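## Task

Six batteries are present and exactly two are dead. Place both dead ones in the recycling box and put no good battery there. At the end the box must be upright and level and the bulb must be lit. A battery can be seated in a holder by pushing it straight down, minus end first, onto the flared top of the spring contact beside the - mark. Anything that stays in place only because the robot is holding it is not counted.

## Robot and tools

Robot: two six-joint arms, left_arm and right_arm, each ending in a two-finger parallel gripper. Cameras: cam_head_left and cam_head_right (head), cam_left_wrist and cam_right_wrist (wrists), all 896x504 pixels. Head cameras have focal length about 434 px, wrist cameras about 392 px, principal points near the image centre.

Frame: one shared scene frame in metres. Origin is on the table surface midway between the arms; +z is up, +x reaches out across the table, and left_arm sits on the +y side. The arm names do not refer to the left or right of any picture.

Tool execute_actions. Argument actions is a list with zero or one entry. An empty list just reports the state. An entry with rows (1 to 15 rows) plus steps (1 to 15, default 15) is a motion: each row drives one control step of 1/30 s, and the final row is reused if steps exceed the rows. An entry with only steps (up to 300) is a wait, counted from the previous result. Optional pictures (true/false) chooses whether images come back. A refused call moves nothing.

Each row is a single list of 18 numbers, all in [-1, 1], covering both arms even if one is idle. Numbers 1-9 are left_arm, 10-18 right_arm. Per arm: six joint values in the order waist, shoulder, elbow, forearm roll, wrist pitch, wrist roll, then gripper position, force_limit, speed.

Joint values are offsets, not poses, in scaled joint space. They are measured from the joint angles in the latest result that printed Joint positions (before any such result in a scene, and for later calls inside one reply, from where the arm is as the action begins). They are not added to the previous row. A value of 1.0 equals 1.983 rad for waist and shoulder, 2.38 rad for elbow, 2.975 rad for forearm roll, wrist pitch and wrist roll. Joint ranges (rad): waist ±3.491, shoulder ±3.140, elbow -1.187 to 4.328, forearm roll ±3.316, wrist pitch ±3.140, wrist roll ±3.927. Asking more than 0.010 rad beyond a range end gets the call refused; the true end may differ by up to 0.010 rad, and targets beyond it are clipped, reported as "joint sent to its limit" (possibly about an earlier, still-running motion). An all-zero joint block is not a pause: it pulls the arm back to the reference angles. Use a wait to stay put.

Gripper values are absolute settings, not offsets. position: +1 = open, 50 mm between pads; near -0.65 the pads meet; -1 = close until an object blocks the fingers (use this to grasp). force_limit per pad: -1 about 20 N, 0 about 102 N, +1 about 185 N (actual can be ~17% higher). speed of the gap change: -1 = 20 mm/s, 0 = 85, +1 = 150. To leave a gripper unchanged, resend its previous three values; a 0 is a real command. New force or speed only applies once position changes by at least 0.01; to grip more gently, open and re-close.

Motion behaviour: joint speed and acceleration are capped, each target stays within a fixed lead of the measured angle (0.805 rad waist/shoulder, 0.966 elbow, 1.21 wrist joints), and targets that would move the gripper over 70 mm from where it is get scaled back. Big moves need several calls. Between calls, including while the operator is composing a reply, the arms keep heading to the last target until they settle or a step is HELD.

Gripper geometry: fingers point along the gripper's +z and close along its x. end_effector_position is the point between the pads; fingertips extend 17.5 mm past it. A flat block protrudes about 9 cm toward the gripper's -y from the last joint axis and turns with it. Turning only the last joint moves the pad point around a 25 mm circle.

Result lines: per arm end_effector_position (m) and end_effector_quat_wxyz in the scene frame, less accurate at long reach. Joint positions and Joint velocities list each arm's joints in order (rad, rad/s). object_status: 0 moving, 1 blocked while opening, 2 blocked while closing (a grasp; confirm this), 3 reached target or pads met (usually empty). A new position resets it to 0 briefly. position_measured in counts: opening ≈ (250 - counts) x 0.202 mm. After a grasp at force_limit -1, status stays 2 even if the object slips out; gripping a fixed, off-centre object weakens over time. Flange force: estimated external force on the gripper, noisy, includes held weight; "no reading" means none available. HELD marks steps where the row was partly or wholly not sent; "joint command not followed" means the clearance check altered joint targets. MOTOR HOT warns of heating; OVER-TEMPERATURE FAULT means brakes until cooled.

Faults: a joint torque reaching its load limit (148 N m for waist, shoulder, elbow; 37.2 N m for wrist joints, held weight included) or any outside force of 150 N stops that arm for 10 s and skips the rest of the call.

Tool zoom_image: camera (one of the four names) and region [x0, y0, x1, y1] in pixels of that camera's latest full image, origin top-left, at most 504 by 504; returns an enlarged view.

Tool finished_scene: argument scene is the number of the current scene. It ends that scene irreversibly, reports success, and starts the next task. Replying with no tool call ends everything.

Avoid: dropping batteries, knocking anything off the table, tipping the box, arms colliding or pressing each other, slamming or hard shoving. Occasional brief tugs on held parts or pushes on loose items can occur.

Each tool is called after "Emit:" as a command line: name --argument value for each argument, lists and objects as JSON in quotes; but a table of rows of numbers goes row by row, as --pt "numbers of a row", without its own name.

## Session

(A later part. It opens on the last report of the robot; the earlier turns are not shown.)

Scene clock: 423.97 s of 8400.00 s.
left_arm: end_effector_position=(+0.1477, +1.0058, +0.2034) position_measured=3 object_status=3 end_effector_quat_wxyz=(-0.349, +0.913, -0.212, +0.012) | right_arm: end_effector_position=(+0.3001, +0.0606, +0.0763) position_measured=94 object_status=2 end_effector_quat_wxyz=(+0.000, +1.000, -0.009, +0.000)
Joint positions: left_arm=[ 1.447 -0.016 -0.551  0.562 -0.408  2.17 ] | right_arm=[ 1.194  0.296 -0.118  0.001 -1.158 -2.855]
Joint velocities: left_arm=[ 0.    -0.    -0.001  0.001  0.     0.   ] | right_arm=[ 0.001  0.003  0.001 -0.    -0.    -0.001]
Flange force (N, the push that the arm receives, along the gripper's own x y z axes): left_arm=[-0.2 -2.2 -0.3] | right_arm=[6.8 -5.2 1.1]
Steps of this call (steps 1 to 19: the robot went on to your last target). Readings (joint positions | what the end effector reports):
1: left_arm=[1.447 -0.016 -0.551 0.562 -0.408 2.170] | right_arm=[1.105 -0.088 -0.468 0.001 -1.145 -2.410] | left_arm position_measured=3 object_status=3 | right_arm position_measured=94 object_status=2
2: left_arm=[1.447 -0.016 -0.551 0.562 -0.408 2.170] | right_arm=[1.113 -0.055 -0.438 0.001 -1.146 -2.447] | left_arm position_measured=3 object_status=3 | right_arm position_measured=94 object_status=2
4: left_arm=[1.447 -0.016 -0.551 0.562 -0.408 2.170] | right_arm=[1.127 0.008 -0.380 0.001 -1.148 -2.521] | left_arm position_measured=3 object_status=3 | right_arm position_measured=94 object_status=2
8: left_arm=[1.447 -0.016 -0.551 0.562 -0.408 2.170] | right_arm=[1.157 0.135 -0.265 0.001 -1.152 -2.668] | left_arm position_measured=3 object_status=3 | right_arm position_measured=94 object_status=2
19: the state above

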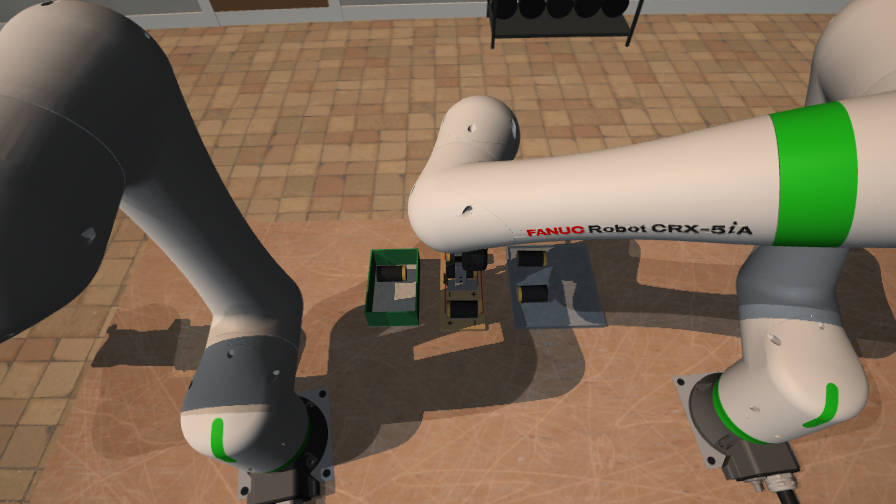

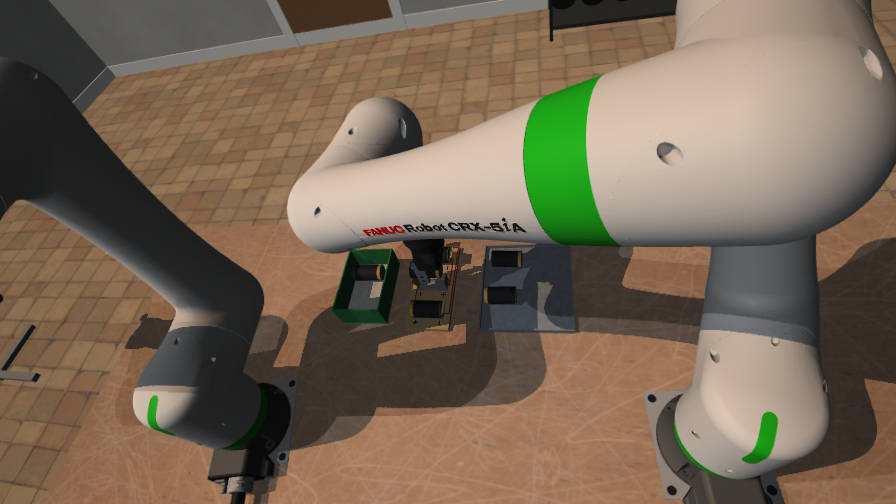

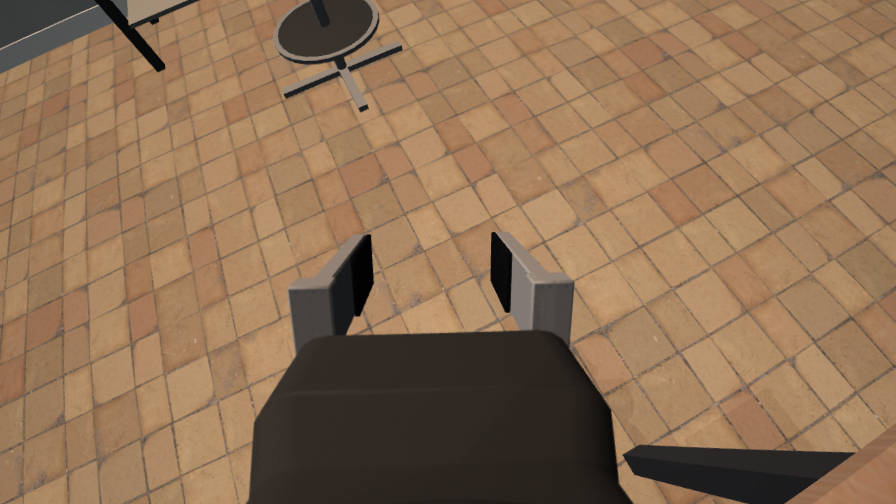

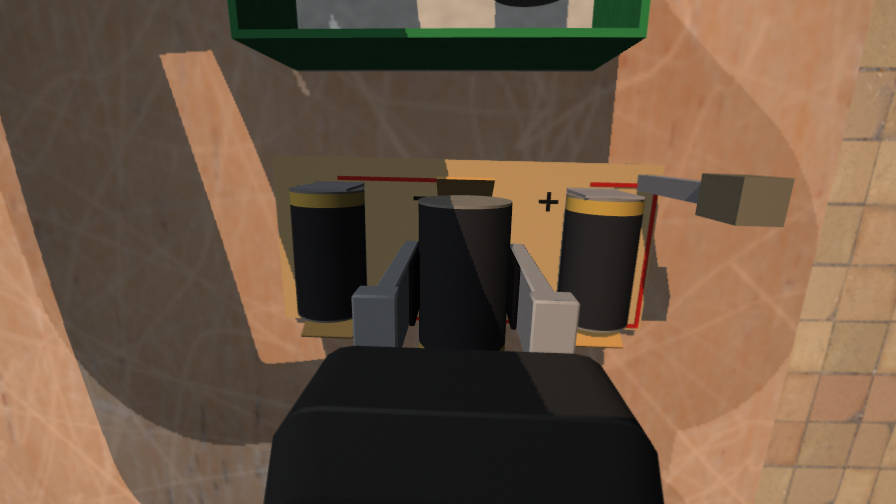

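Emit:
execute_actions --actions '[{"rows":[[0,0,0,0,0,0,1,0,0,-0.0006,0.0077,-0.0082,0,0.0119,0.0004,-1,0,0],[0,0,0,0,0,0,1,0,0,-0.0006,0.0077,-0.0082,0,0.0119,0.0004,-1,0,0],[0,0,0,0,0,0,1,0,0,-0.0006,0.0101,-0.0103,0,0.0152,0.0004,-1,0,0],[0,0,0,0,0,0,1,0,0,-0.0006,0.0121,-0.0119,0,0.0178,0.0004,-1,0,0],[0,0,0,0,0,0,1,0,0,-0.0006,0.0138,-0.0134,0,0.0201,0.0004,-1,0,0],[0,0,0,0,0,0,1,0,0,-0.0006,0.0154,-0.0148,0,0.0224,0.0004,-1,0,0],[0,0,0,0,0,0,1,0,0,-0.0006,0.0171,-0.0163,0,0.0247,0.0004,-1,0,0],[0,0,0,0,0,0,1,0,0,-0.0006,0.0188,-0.0177,0,0.027,0.0004,-1,0,0],[0,0,0,0,0,0,1,0,0,-0.0006,0.0205,-0.0192,0,0.0293,0.0004,-1,0,0],[0,0,0,0,0,0,1,0,0,-0.0006,0.022,-0.0205,0,0.0313,0.0004,-1,0,0],[0,0,0,0,0,0,1,0,0,-0.0006,0.0234,-0.0217,0,0.0333,0.0004,-1,0,0]],"steps":15}]' --pictures false

Emit:
execute_actions --actions '[{"rows":[[0,0,0,0,0,0,1,0,0,0,0,0,0,0,0,1,0,0]],"steps":9}]'

Scene clock: 430.27 s of 8400.00 s.
left_arm: end_effector_position=(+0.1477, +1.0058, +0.2034) position_measured=3 object_status=3 end_effector_quat_wxyz=(-0.349, +0.913, -0.212, +0.012) | right_arm: end_effector_position=(+0.3005, +0.0599, +0.0329) position_measured=94 object_status=2 end_effector_quat_wxyz=(-0.000, +1.000, -0.009, +0.000)
Joint positions: left_arm=[ 1.447 -0.016 -0.551  0.562 -0.408  2.17 ] | right_arm=[ 1.193  0.342 -0.169  0.001 -1.059 -2.854]
Joint velocities: left_arm=[-0.     0.    -0.001 -0.     0.     0.   ] | right_arm=[ 0.    -0.001 -0.003 -0.     0.002 -0.001]
Flange force (N, the push that the arm receives, along the gripper's own x y z axes): left_arm=[-0.5 -2.4 0.3] | right_arm=[3.6 -5.1 -18.1]
Steps of this call (steps 1 to 15: the robot went on to your last target; steps 16 to 90: nothing new was sent; then 2.80 s passed at rest; steps 91 to 105: all 15 steps of this action). Readings (joint positions | what the end effector reports):
91: left_arm=[1.447 -0.016 -0.551 0.562 -0.408 2.170] | right_arm=[1.194 0.296 -0.118 0.001 -1.157 -2.855] | left_arm position_measured=3 object_status=3 | right_arm position_measured=94 object_status=2
92: left_arm=[1.447 -0.016 -0.551 0.562 -0.408 2.170] | right_arm=[1.194 0.298 -0.120 0.001 -1.153 -2.855] | left_arm position_measured=3 object_status=3 | right_arm position_measured=94 object_status=2
94: left_arm=[1.447 -0.016 -0.551 0.562 -0.408 2.170] | right_arm=[1.193 0.309 -0.135 0.001 -1.128 -2.855] | left_arm position_measured=3 object_status=3 | right_arm position_measured=94 object_status=2
98: left_arm=[1.447 -0.016 -0.551 0.562 -0.408 2.170] | right_arm=[1.193 0.326 -0.153 0.001 -1.091 -2.854] | left_arm position_measured=3 object_status=3 | right_arm position_measured=94 object_status=2
105: the state above

Scene clock: 430.57 s of 8400.00 s.
left_arm: end_effector_position=(+0.1477, +1.0058, +0.2034) position_measured=3 object_status=3 end_effector_quat_wxyz=(-0.349, +0.913, -0.212, +0.012) | right_arm: end_effector_position=(+0.3005, +0.0599, +0.0327) position_measured=3 object_status=0 end_effector_quat_wxyz=(-0.000, +1.000, -0.009, +0.000)
Joint positions: left_arm=[ 1.447 -0.016 -0.551  0.562 -0.408  2.17 ] | right_arm=[ 1.193  0.342 -0.17   0.001 -1.059 -2.854]
Joint velocities: left_arm=[ 0. -0. -0. -0. -0.  0.] | right_arm=[-0.    -0.001  0.002  0.001  0.001  0.002]
Flange force (N, the push that the arm receives, along the gripper's own x y z axes): left_arm=[-0.2 -1.7 -0.3] | right_arm=[3.9 -0.8 2.3]
Steps of this call (steps 1 to 9: all 9 steps of this action). Readings (joint positions | what the end effector reports):
1: left_arm=[1.447 -0.016 -0.551 0.562 -0.408 2.170] | right_arm=[1.193 0.342 -0.170 0.001 -1.059 -2.854] | left_arm position_measured=3 object_status=3 | right_arm position_measured=89 object_status=0
2: left_arm=[1.447 -0.016 -0.551 0.562 -0.408 2.170] | right_arm=[1.193 0.342 -0.170 0.001 -1.059 -2.854] | left_arm position_measured=3 object_status=3 | right_arm position_measured=75 object_status=0
4: left_arm=[1.447 -0.016 -0.551 0.562 -0.408 2.170] | right_arm=[1.193 0.342 -0.170 0.001 -1.059 -2.854] | left_arm position_measured=3 object_status=3 | right_arm position_measured=47 object_status=0
8: left_arm=[1.447 -0.016 -0.551 0.562 -0.408 2.170] | right_arm=[1.193 0.342 -0.170 0.001 -1.059 -2.854] | left_arm position_measured=3 object_status=3 | right_arm position_measured=3 object_status=0
9: the state above

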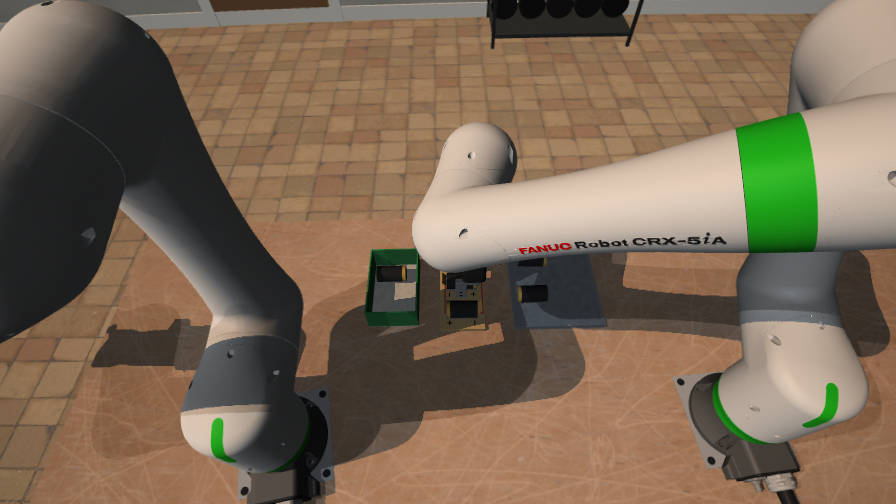

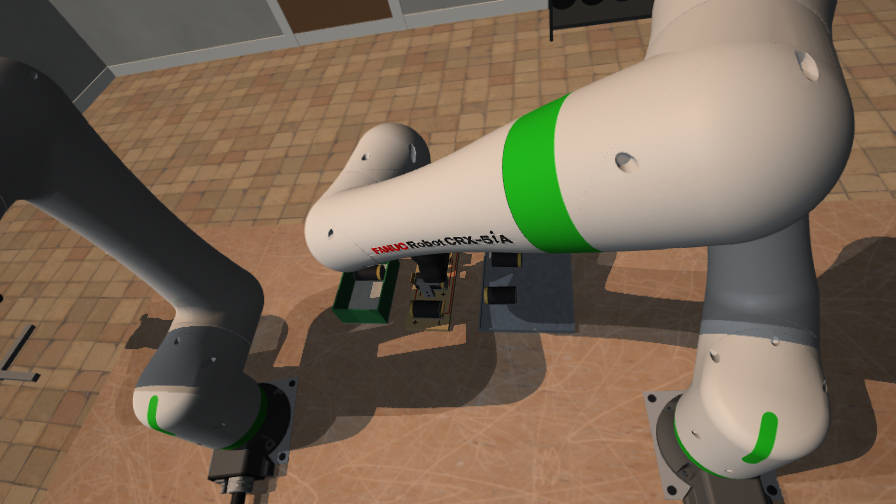

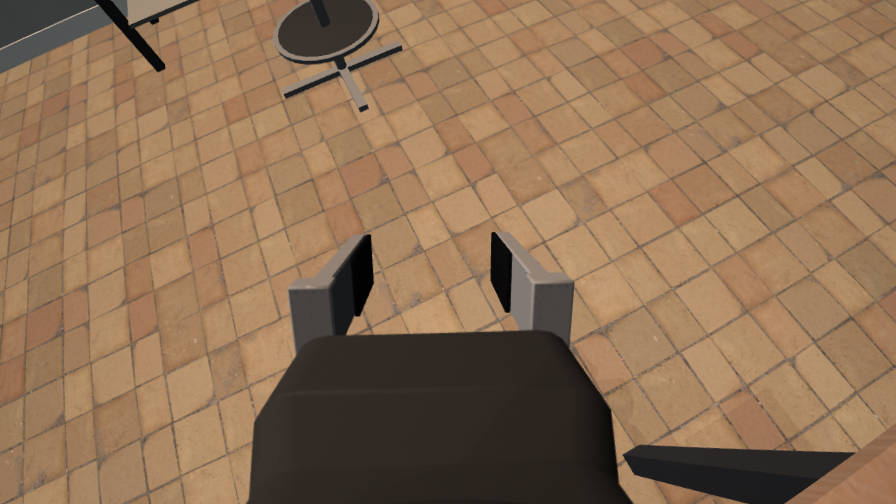

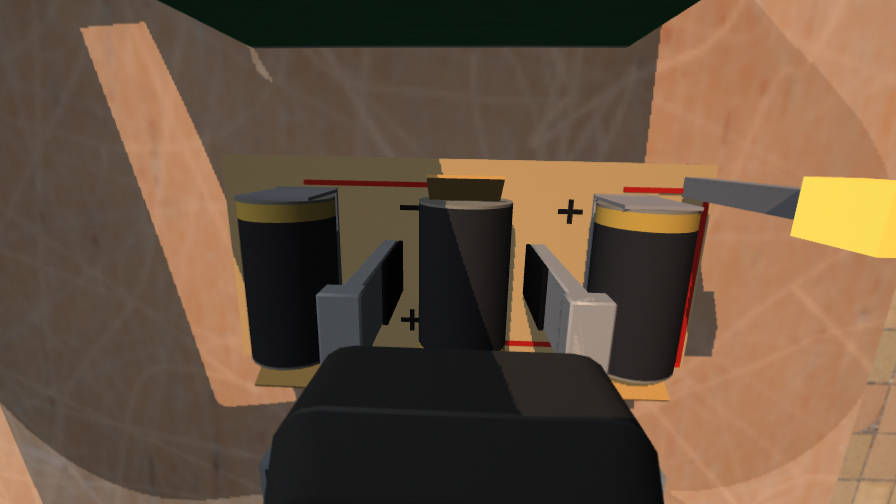

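Emit:
execute_actions --actions '[{"rows":[[0,0,0,0,0,0,1,0,0,0,-0.0242,0.021,0,-0.0329,0,1,0,0],[0,0,0,0,0,0,1,0,0,0,-0.0242,0.021,0,-0.0329,0,1,0,0],[0,0,0,0,0,0,1,0,0,0,-0.0242,0.021,0,-0.0329,0,1,0,0],[0,0,0,0,0,0,1,0,0,0,-0.0242,0.021,0,-0.0329,0,1,0,0],[0,0,0,0,0,0,1,0,0,0,-0.0242,0.021,0,-0.0329,0,1,0,0],[0,0,0,0,0,0,1,0,0,-0.0217,-0.1957,-0.1361,0,-0.0212,0.0198,1,0,0]],"steps":15}]' --pictures false

Emit:
execute_actions --actions '[{"steps":11}]' --pictures false

Emit:
execute_actions --actions '[{"rows":[[0,0,0,0,0,0,1,0,0,0,0.0398,-0.0303,0,0.0508,0,1,0,0]],"steps":12}]' --pictures false

Emit:
execute_actions --actions '[{"rows":[[0,0,0,0,0,0,1,0,0,0,0,0,0,0,0,-1,0,0]],"steps":14}]' --pictures false

Emit:
execute_actions --actions '[{"rows":[[0,0,0,0,0,0,1,0,0,0,-0.0398,0.0303,0,-0.0508,0,-1,0,0],[0,0,0,0,0,0,1,0,0,0,-0.0398,0.0303,0,-0.0508,0,-1,0,0],[0,0,0,0,0,0,1,0,0,0,-0.0398,0.0303,0,-0.0508,0,-1,0,0],[0,0,0,0,0,0,1,0,0,0,-0.0398,0.0303,0,-0.0508,0,-1,0,0],[0,0,0,0,0,0,1,0,0,0,-0.0398,0.0303,0,-0.0508,0,-1,0,0],[0,0,0,0,0,0,1,0,0,0,-0.0398,0.0303,0,-0.0508,0,-1,0,0],[0,0,0,0,0,0,1,0,0,0.0863,0.2605,0.3584,0,-0.1133,-0.0574,-1,0,0]],"steps":15}]' --pictures false

Emit:
execute_actions --actions '[{"steps":24}]'

Scene clock: 440.83 s of 8400.00 s.
left_arm: end_effector_position=(+0.1477, +1.0058, +0.2034) position_measured=3 object_status=3 end_effector_quat_wxyz=(-0.349, +0.913, -0.212, +0.012) | right_arm: end_effector_position=(+0.2886, -0.0112, +0.0964) position_measured=3 object_status=3 end_effector_quat_wxyz=(-0.013, +1.000, -0.004, +0.005)
Joint positions: left_arm=[ 1.447 -0.016 -0.551  0.562 -0.408  2.17 ] | right_arm=[ 1.17   0.098 -0.307  0.001 -1.138 -2.822]
Joint velocities: left_arm=[ 0.     0.     0.001 -0.001 -0.    -0.001] | right_arm=[-0.104 -0.756 -0.97   0.001  0.087  0.142]
Flange force (N, the push that the arm receives, along the gripper's own x y z axes): left_arm=[0.1 -0.7 -0.5] | right_arm=[2.3 1.4 0.4]
Steps of this call (steps 1 to 15: the robot went on to your last target; steps 16 to 90: nothing new was sent; then 6.77 s passed at rest; steps 91 to 105: all 15 steps of this action). Readings (joint positions | what the end effector reports):
91: left_arm=[1.447 -0.016 -0.551 0.562 -0.408 2.170] | right_arm=[1.193 0.342 -0.169 0.001 -1.059 -2.854] | left_arm position_measured=3 object_status=3 | right_arm position_measured=3 object_status=3
92: left_arm=[1.447 -0.016 -0.551 0.562 -0.408 2.170] | right_arm=[1.193 0.340 -0.167 0.000 -1.063 -2.854] | left_arm position_measured=3 object_status=3 | right_arm position_measured=3 object_status=3
94: left_arm=[1.447 -0.016 -0.551 0.562 -0.408 2.170] | right_arm=[1.193 0.324 -0.150 0.000 -1.097 -2.854] | left_arm position_measured=3 object_status=3 | right_arm position_measured=3 object_status=3
98: left_arm=[1.447 -0.016 -0.551 0.562 -0.408 2.170] | right_arm=[1.192 0.276 -0.125 0.001 -1.155 -2.852] | left_arm position_measured=3 object_status=3 | right_arm position_measured=3 object_status=3
105: the state above

Scene clock: 441.20 s of 8400.00 s.
left_arm: end_effector_position=(+0.1477, +1.0058, +0.2034) position_measured=3 object_status=3 end_effector_quat_wxyz=(-0.349, +0.913, -0.212, +0.012) | right_arm: end_effector_position=(+0.2704, -0.0871, +0.0806) position_measured=3 object_status=3 end_effector_quat_wxyz=(-0.001, +1.000, -0.001, +0.001)
Joint positions: left_arm=[ 1.447 -0.016 -0.551  0.562 -0.408  2.17 ] | right_arm=[ 1.15  -0.046 -0.493  0.001 -1.122 -2.795]
Joint velocities: left_arm=[ 0.     0.     0.001  0.001 -0.    -0.001] | right_arm=[-0.    -0.    -0.004 -0.     0.001 -0.001]
Flange force (N, the push that the arm receives, along the gripper's own x y z axes): left_arm=[-0.2 -2.8 -0.3] | right_arm=[8.6 -4.0 -3.7]
Steps of this call (steps 1 to 11: the robot went on to your last target). Readings (joint positions | what the end effector reports):
1: left_arm=[1.447 -0.016 -0.551 0.562 -0.408 2.170] | right_arm=[1.166 0.073 -0.340 0.001 -1.136 -2.817] | left_arm position_measured=3 object_status=3 | right_arm position_measured=3 object_status=3
2: left_arm=[1.447 -0.016 -0.551 0.562 -0.408 2.170] | right_arm=[1.163 0.047 -0.373 0.001 -1.133 -2.813] | left_arm position_measured=3 object_status=3 | right_arm position_measured=3 object_status=3
4: left_arm=[1.447 -0.016 -0.551 0.562 -0.408 2.170] | right_arm=[1.156 -0.000 -0.435 0.001 -1.127 -2.804] | left_arm position_measured=3 object_status=3 | right_arm position_measured=3 object_status=3
8: left_arm=[1.447 -0.016 -0.551 0.562 -0.408 2.170] | right_arm=[1.150 -0.045 -0.493 0.001 -1.122 -2.795] | left_arm position_measured=3 object_status=3 | right_arm position_measured=3 object_status=3
11: the state above

Scene clock: 441.60 s of 8400.00 s.
left_arm: end_effector_position=(+0.1477, +1.0058, +0.2034) position_measured=3 object_status=3 end_effector_quat_wxyz=(-0.349, +0.913, -0.212, +0.012) | right_arm: end_effector_position=(+0.2703, -0.0870, +0.0247) position_measured=3 object_status=3 end_effector_quat_wxyz=(-0.001, +1.000, -0.001, +0.001)
Joint positions: left_arm=[ 1.447 -0.016 -0.551  0.562 -0.408  2.17 ] | right_arm=[ 1.15   0.033 -0.565  0.    -0.971 -2.795]
Joint velocities: left_arm=[ 0.    -0.    -0.     0.001 -0.    -0.002] | right_arm=[-0.     0.    -0.001  0.     0.    -0.001]
Flange force (N, the push that the arm receives, along the gripper's own x y z axes): left_arm=[-0.7 -1.3 0.2] | right_arm=[3.6 -1.4 -1.2]
Steps of this call (steps 1 to 12: all 12 steps of this action). Readings (joint positions | what the end effector reports):
1: left_arm=[1.447 -0.016 -0.551 0.562 -0.408 2.170] | right_arm=[1.150 -0.046 -0.493 0.001 -1.122 -2.795] | left_arm position_measured=3 object_status=3 | right_arm position_measured=3 object_status=3
2: left_arm=[1.447 -0.016 -0.551 0.562 -0.408 2.170] | right_arm=[1.150 -0.044 -0.495 0.001 -1.117 -2.795] | left_arm position_measured=3 object_status=3 | right_arm position_measured=3 object_status=3
4: left_arm=[1.447 -0.016 -0.551 0.562 -0.408 2.170] | right_arm=[1.150 -0.026 -0.511 0.001 -1.084 -2.795] | left_arm position_measured=3 object_status=3 | right_arm position_measured=3 object_status=3
8: left_arm=[1.447 -0.016 -0.551 0.562 -0.408 2.170] | right_arm=[1.150 0.028 -0.561 0.000 -0.981 -2.795] | left_arm position_measured=3 object_status=3 | right_arm position_measured=3 object_status=3
12: the state above

Scene clock: 442.07 s of 8400.00 s.
left_arm: end_effector_position=(+0.1477, +1.0058, +0.2034) position_measured=3 object_status=3 end_effector_quat_wxyz=(-0.349, +0.913, -0.212, +0.012) | right_arm: end_effector_position=(+0.2703, -0.0870, +0.0247) position_measured=94 object_status=2 end_effector_quat_wxyz=(-0.001, +1.000, -0.001, +0.001)
Joint positions: left_arm=[ 1.447 -0.016 -0.551  0.562 -0.408  2.17 ] | right_arm=[ 1.15   0.033 -0.565  0.    -0.971 -2.795]
Joint velocities: left_arm=[-0.    -0.     0.001 -0.     0.     0.   ] | right_arm=[ 0.     0.001  0.001 -0.001 -0.001  0.   ]
Flange force (N, the push that the arm receives, along the gripper's own x y z axes): left_arm=[0.1 -3.6 -0.3] | right_arm=[5.9 -0.2 0.7]
Steps of this call (steps 1 to 14: all 14 steps of this action). Readings (joint positions | what the end effector reports):
1: left_arm=[1.447 -0.016 -0.551 0.562 -0.408 2.170] | right_arm=[1.150 0.033 -0.565 0.000 -0.971 -2.795] | left_arm position_measured=3 object_status=3 | right_arm position_measured=8 object_status=0
2: left_arm=[1.447 -0.016 -0.551 0.562 -0.408 2.170] | right_arm=[1.150 0.033 -0.565 0.000 -0.971 -2.795] | left_arm position_measured=3 object_status=3 | right_arm position_measured=22 object_status=0
4: left_arm=[1.447 -0.016 -0.551 0.562 -0.408 2.170] | right_arm=[1.150 0.033 -0.565 0.000 -0.971 -2.795] | left_arm position_measured=3 object_status=3 | right_arm position_measured=50 object_status=0
8: left_arm=[1.447 -0.016 -0.551 0.562 -0.408 2.170] | right_arm=[1.150 0.033 -0.565 0.000 -0.971 -2.795] | left_arm position_measured=3 object_status=3 | right_arm position_measured=94 object_status=0
14: the state above

Scene clock: 442.57 s of 8400.00 s.
left_arm: end_effector_position=(+0.1477, +1.0058, +0.2034) position_measured=3 object_status=3 end_effector_quat_wxyz=(-0.349, +0.913, -0.212, +0.012) | right_arm: end_effector_position=(+0.2809, -0.0023, +0.1206) position_measured=94 object_status=2 end_effector_quat_wxyz=(-0.026, +1.000, +0.001, +0.009)
Joint positions: left_arm=[ 1.447 -0.016 -0.551  0.562 -0.408  2.17 ] | right_arm=[ 1.192  0.063 -0.287  0.001 -1.166 -2.834]
Joint velocities: left_arm=[ 0.    -0.     0.001  0.001 -0.     0.001] | right_arm=[ 0.234  0.926  1.034  0.    -0.255 -0.234]
Flange force (N, the push that the arm receives, along the gripper's own x y z axes): left_arm=[0.1 -2.1 -0.6] | right_arm=[5.1 8.5 -8.2]
Steps of this call (steps 1 to 15: all 15 steps of this action). Readings (joint positions | what the end effector reports):
1: left_arm=[1.447 -0.016 -0.551 0.562 -0.408 2.170] | right_arm=[1.150 0.033 -0.565 0.000 -0.971 -2.795] | left_arm position_measured=3 object_status=3 | right_arm position_measured=94 object_status=2
2: left_arm=[1.447 -0.016 -0.551 0.562 -0.408 2.170] | right_arm=[1.150 0.032 -0.563 0.000 -0.974 -2.795] | left_arm position_measured=3 object_status=3 | right_arm position_measured=94 object_status=2
4: left_arm=[1.447 -0.016 -0.551 0.562 -0.408 2.170] | right_arm=[1.150 0.014 -0.547 0.000 -1.008 -2.795] | left_arm position_measured=3 object_status=3 | right_arm position_measured=94 object_status=2
8: left_arm=[1.447 -0.016 -0.551 0.562 -0.408 2.170] | right_arm=[1.151 -0.040 -0.493 0.001 -1.112 -2.795] | left_arm position_measured=3 object_status=3 | right_arm position_measured=94 object_status=2
15: the state above

Scene clock: 443.37 s of 8400.00 s.
left_arm: end_effector_position=(+0.1477, +1.0058, +0.2034) position_measured=3 object_status=3 end_effector_quat_wxyz=(-0.349, +0.913, -0.212, +0.012) | right_arm: end_effector_position=(+0.2610, +0.2072, +0.0954) position_measured=94 object_status=2 end_effector_quat_wxyz=(-0.001, +1.000, -0.001, +0.000)
Joint positions: left_arm=[ 1.447 -0.016 -0.551  0.562 -0.408  2.17 ] | right_arm=[ 1.321  0.55   0.288  0.    -1.308 -2.966]
Joint velocities: left_arm=[-0.     0.     0.001 -0.     0.001  0.001] | right_arm=[-0.     0.002  0.001  0.002 -0.001  0.001]
Flange force (N, the push that the arm receives, along the gripper's own x y z axes): left_arm=[0.7 -2.0 -0.3] | right_arm=[-0.5 -1.6 1.3]
Steps of this call (steps 1 to 24: the robot went on to your last target). Readings (joint positions | what the end effector reports):
1: left_arm=[1.447 -0.016 -0.551 0.562 -0.408 2.170] | right_arm=[1.200 0.094 -0.252 0.001 -1.175 -2.842] | left_arm position_measured=3 object_status=3 | right_arm position_measured=94 object_status=2
2: left_arm=[1.447 -0.016 -0.551 0.562 -0.408 2.170] | right_arm=[1.208 0.124 -0.216 0.001 -1.183 -2.850] | left_arm position_measured=3 object_status=3 | right_arm position_measured=94 object_status=2
4: left_arm=[1.447 -0.016 -0.551 0.562 -0.408 2.170] | right_arm=[1.224 0.184 -0.145 0.001 -1.201 -2.867] | left_arm position_measured=3 object_status=3 | right_arm position_measured=94 object_status=2
8: left_arm=[1.447 -0.016 -0.551 0.562 -0.408 2.170] | right_arm=[1.256 0.305 -0.002 0.001 -1.236 -2.899] | left_arm position_measured=3 object_status=3 | right_arm position_measured=94 object_status=2
24: the state above

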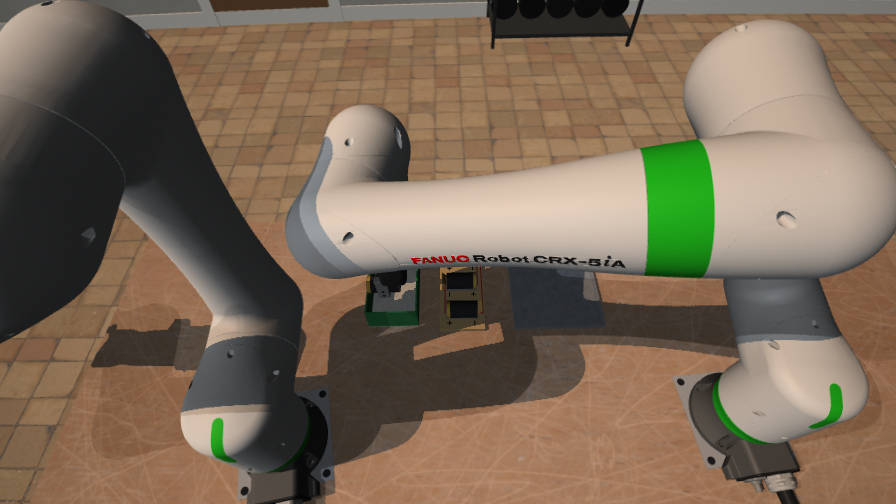

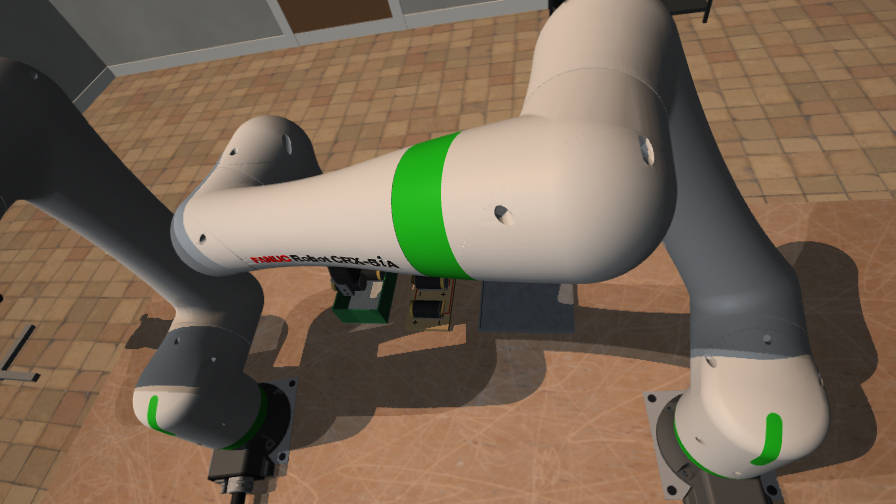

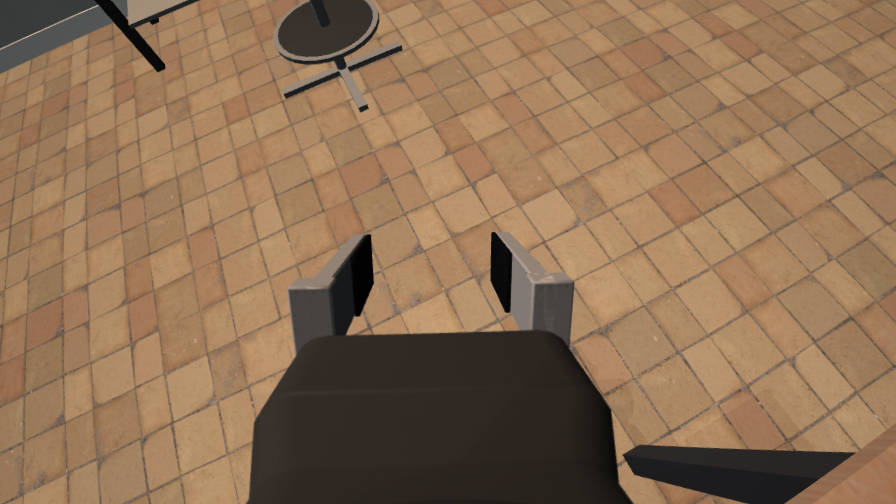

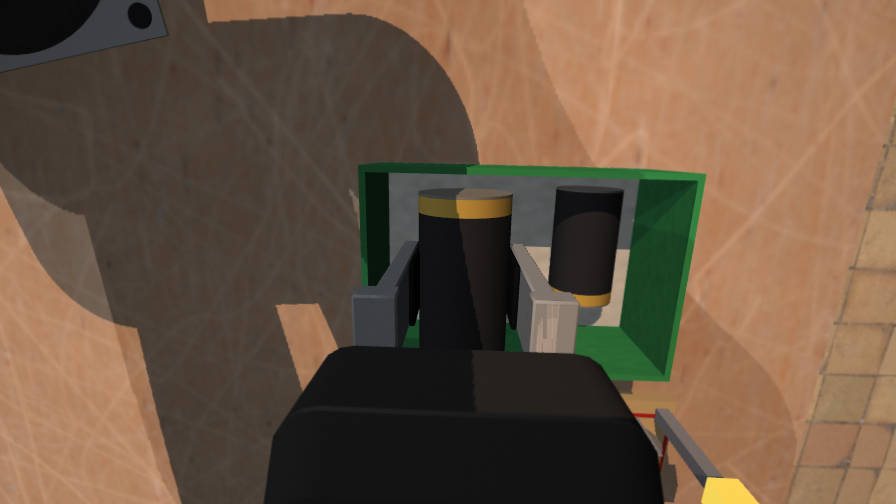

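Emit:
execute_actions --actions '[{"rows":[[0,0,0,0,0,0,1,0,0,0,0.0257,-0.0403,0,0.0491,0,-1,0,0]],"steps":12}]' --pictures false

Emit:
execute_actions --actions '[{"rows":[[0,0,0,0,0,0,1,0,0,0,0,0,0,0,0,0.7,0,0],[0,0,0,0,0,0,1,0,0,0,0,0,0,0,0,0.7,0,0],[0,0,0,0,0,0,1,0,0,0,0,0,0,0,0,0.7,0,0],[0,0,0,0,0,0,1,0,0,0,0,0,0,0,0,0.7,0,0],[0,0,0,0,0,0,1,0,0,0,0,0,0,0,0,0.7,0,0],[0,0,0,0,0,0,1,0,0,0,-0.0295,0.0353,0,-0.0479,0,0.7,0,0]],"steps":15}]'

Scene clock: 449.17 s of 8400.00 s.
left_arm: end_effector_position=(+0.1477, +1.0058, +0.2034) position_measured=3 object_status=3 end_effector_quat_wxyz=(-0.349, +0.913, -0.212, +0.012) | right_arm: end_effector_position=(+0.2605, +0.2040, +0.0247) position_measured=94 object_status=2 end_effector_quat_wxyz=(-0.000, +1.000, -0.000, +0.000)
Joint positions: left_arm=[ 1.447 -0.016 -0.551  0.562 -0.408  2.17 ] | right_arm=[ 1.321  0.6    0.192  0.001 -1.162 -2.966]
Joint velocities: left_arm=[-0.     0.     0.     0.    -0.    -0.001] | right_arm=[-0.     0.001 -0.003 -0.001 -0.002 -0.   ]
Flange force (N, the push that the arm receives, along the gripper's own x y z axes): left_arm=[-0.9 -0.7 -0.1] | right_arm=[3.4 -5.8 -19.0]
Steps of this call (steps 1 to 30: the robot went on to your last target; steps 31 to 90: nothing new was sent; then 2.40 s passed at rest; steps 91 to 102: all 12 steps of this action). Readings (joint positions | what the end effector reports):
91: left_arm=[1.447 -0.016 -0.551 0.562 -0.408 2.170] | right_arm=[1.321 0.550 0.288 0.000 -1.307 -2.966] | left_arm position_measured=3 object_status=3 | right_arm position_measured=94 object_status=2
92: left_arm=[1.447 -0.016 -0.551 0.562 -0.408 2.170] | right_arm=[1.321 0.551 0.285 0.001 -1.303 -2.966] | left_arm position_measured=3 object_status=3 | right_arm position_measured=94 object_status=2
94: left_arm=[1.447 -0.016 -0.551 0.562 -0.408 2.170] | right_arm=[1.321 0.563 0.263 0.001 -1.270 -2.966] | left_arm position_measured=3 object_status=3 | right_arm position_measured=94 object_status=2
98: left_arm=[1.447 -0.016 -0.551 0.562 -0.408 2.170] | right_arm=[1.321 0.598 0.197 0.000 -1.170 -2.966] | left_arm position_measured=3 object_status=3 | right_arm position_measured=94 object_status=2
102: the state above

Scene clock: 449.67 s of 8400.00 s.
left_arm: end_effector_position=(+0.1477, +1.0058, +0.2034) position_measured=3 object_status=3 end_effector_quat_wxyz=(-0.349, +0.913, -0.212, +0.012) | right_arm: end_effector_position=(+0.2605, +0.2040, +0.0954) position_measured=48 object_status=3 end_effector_quat_wxyz=(-0.001, +1.000, -0.000, +0.001)
Joint positions: left_arm=[ 1.447 -0.016 -0.551  0.562 -0.408  2.17 ] | right_arm=[ 1.321  0.542  0.276  0.001 -1.304 -2.966]
Joint velocities: left_arm=[-0.     0.     0.    -0.     0.001  0.001] | right_arm=[-0.    -0.001  0.    -0.016 -0.013 -0.001]
Flange force (N, the push that the arm receives, along the gripper's own x y z axes): left_arm=[0.3 -0.9 0.5] | right_arm=[0.3 2.0 -8.6]
Steps of this call (steps 1 to 15: all 15 steps of this action). Readings (joint positions | what the end effector reports):
1: left_arm=[1.447 -0.016 -0.551 0.562 -0.408 2.170] | right_arm=[1.321 0.600 0.192 0.001 -1.162 -2.966] | left_arm position_measured=3 object_status=3 | right_arm position_measured=89 object_status=0
2: left_arm=[1.447 -0.016 -0.551 0.562 -0.408 2.170] | right_arm=[1.321 0.600 0.192 0.001 -1.162 -2.966] | left_arm position_measured=3 object_status=3 | right_arm position_measured=75 object_status=0
4: left_arm=[1.447 -0.016 -0.551 0.562 -0.408 2.170] | right_arm=[1.321 0.600 0.192 0.001 -1.162 -2.966] | left_arm position_measured=3 object_status=3 | right_arm position_measured=50 object_status=0
8: left_arm=[1.447 -0.016 -0.551 0.562 -0.408 2.170] | right_arm=[1.321 0.595 0.202 0.001 -1.178 -2.966] | left_arm position_measured=3 object_status=3 | right_arm position_measured=48 object_status=0
15: the state above

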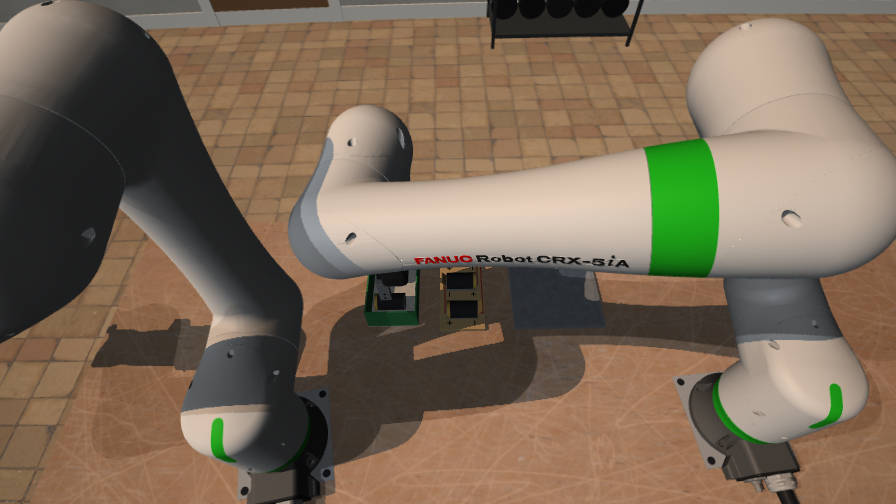

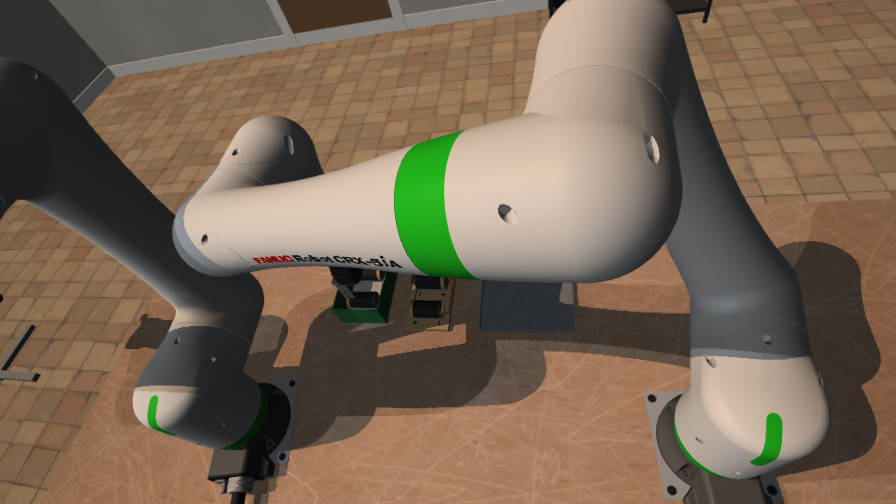

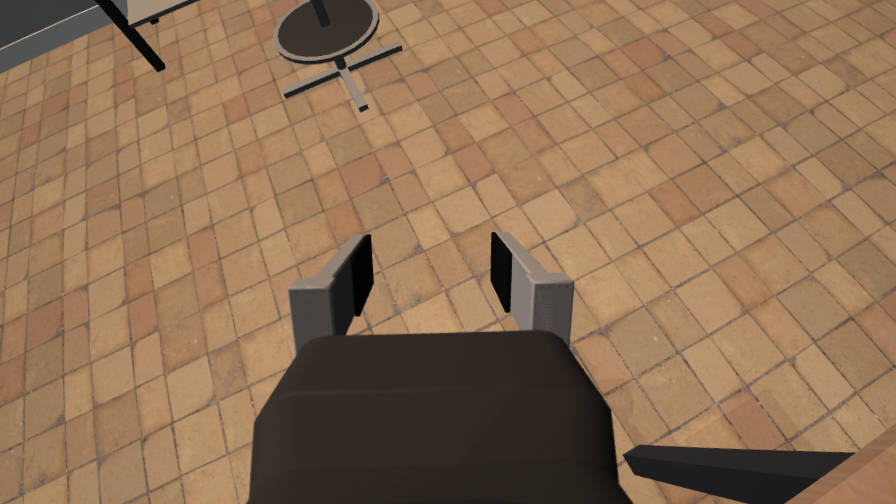

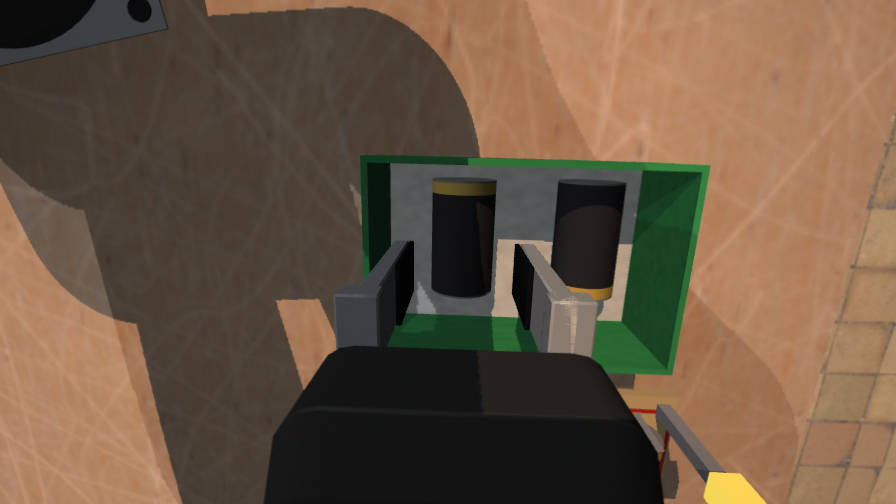

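Emit:
finished_scene --scene 1

The scene is finished: the task was done.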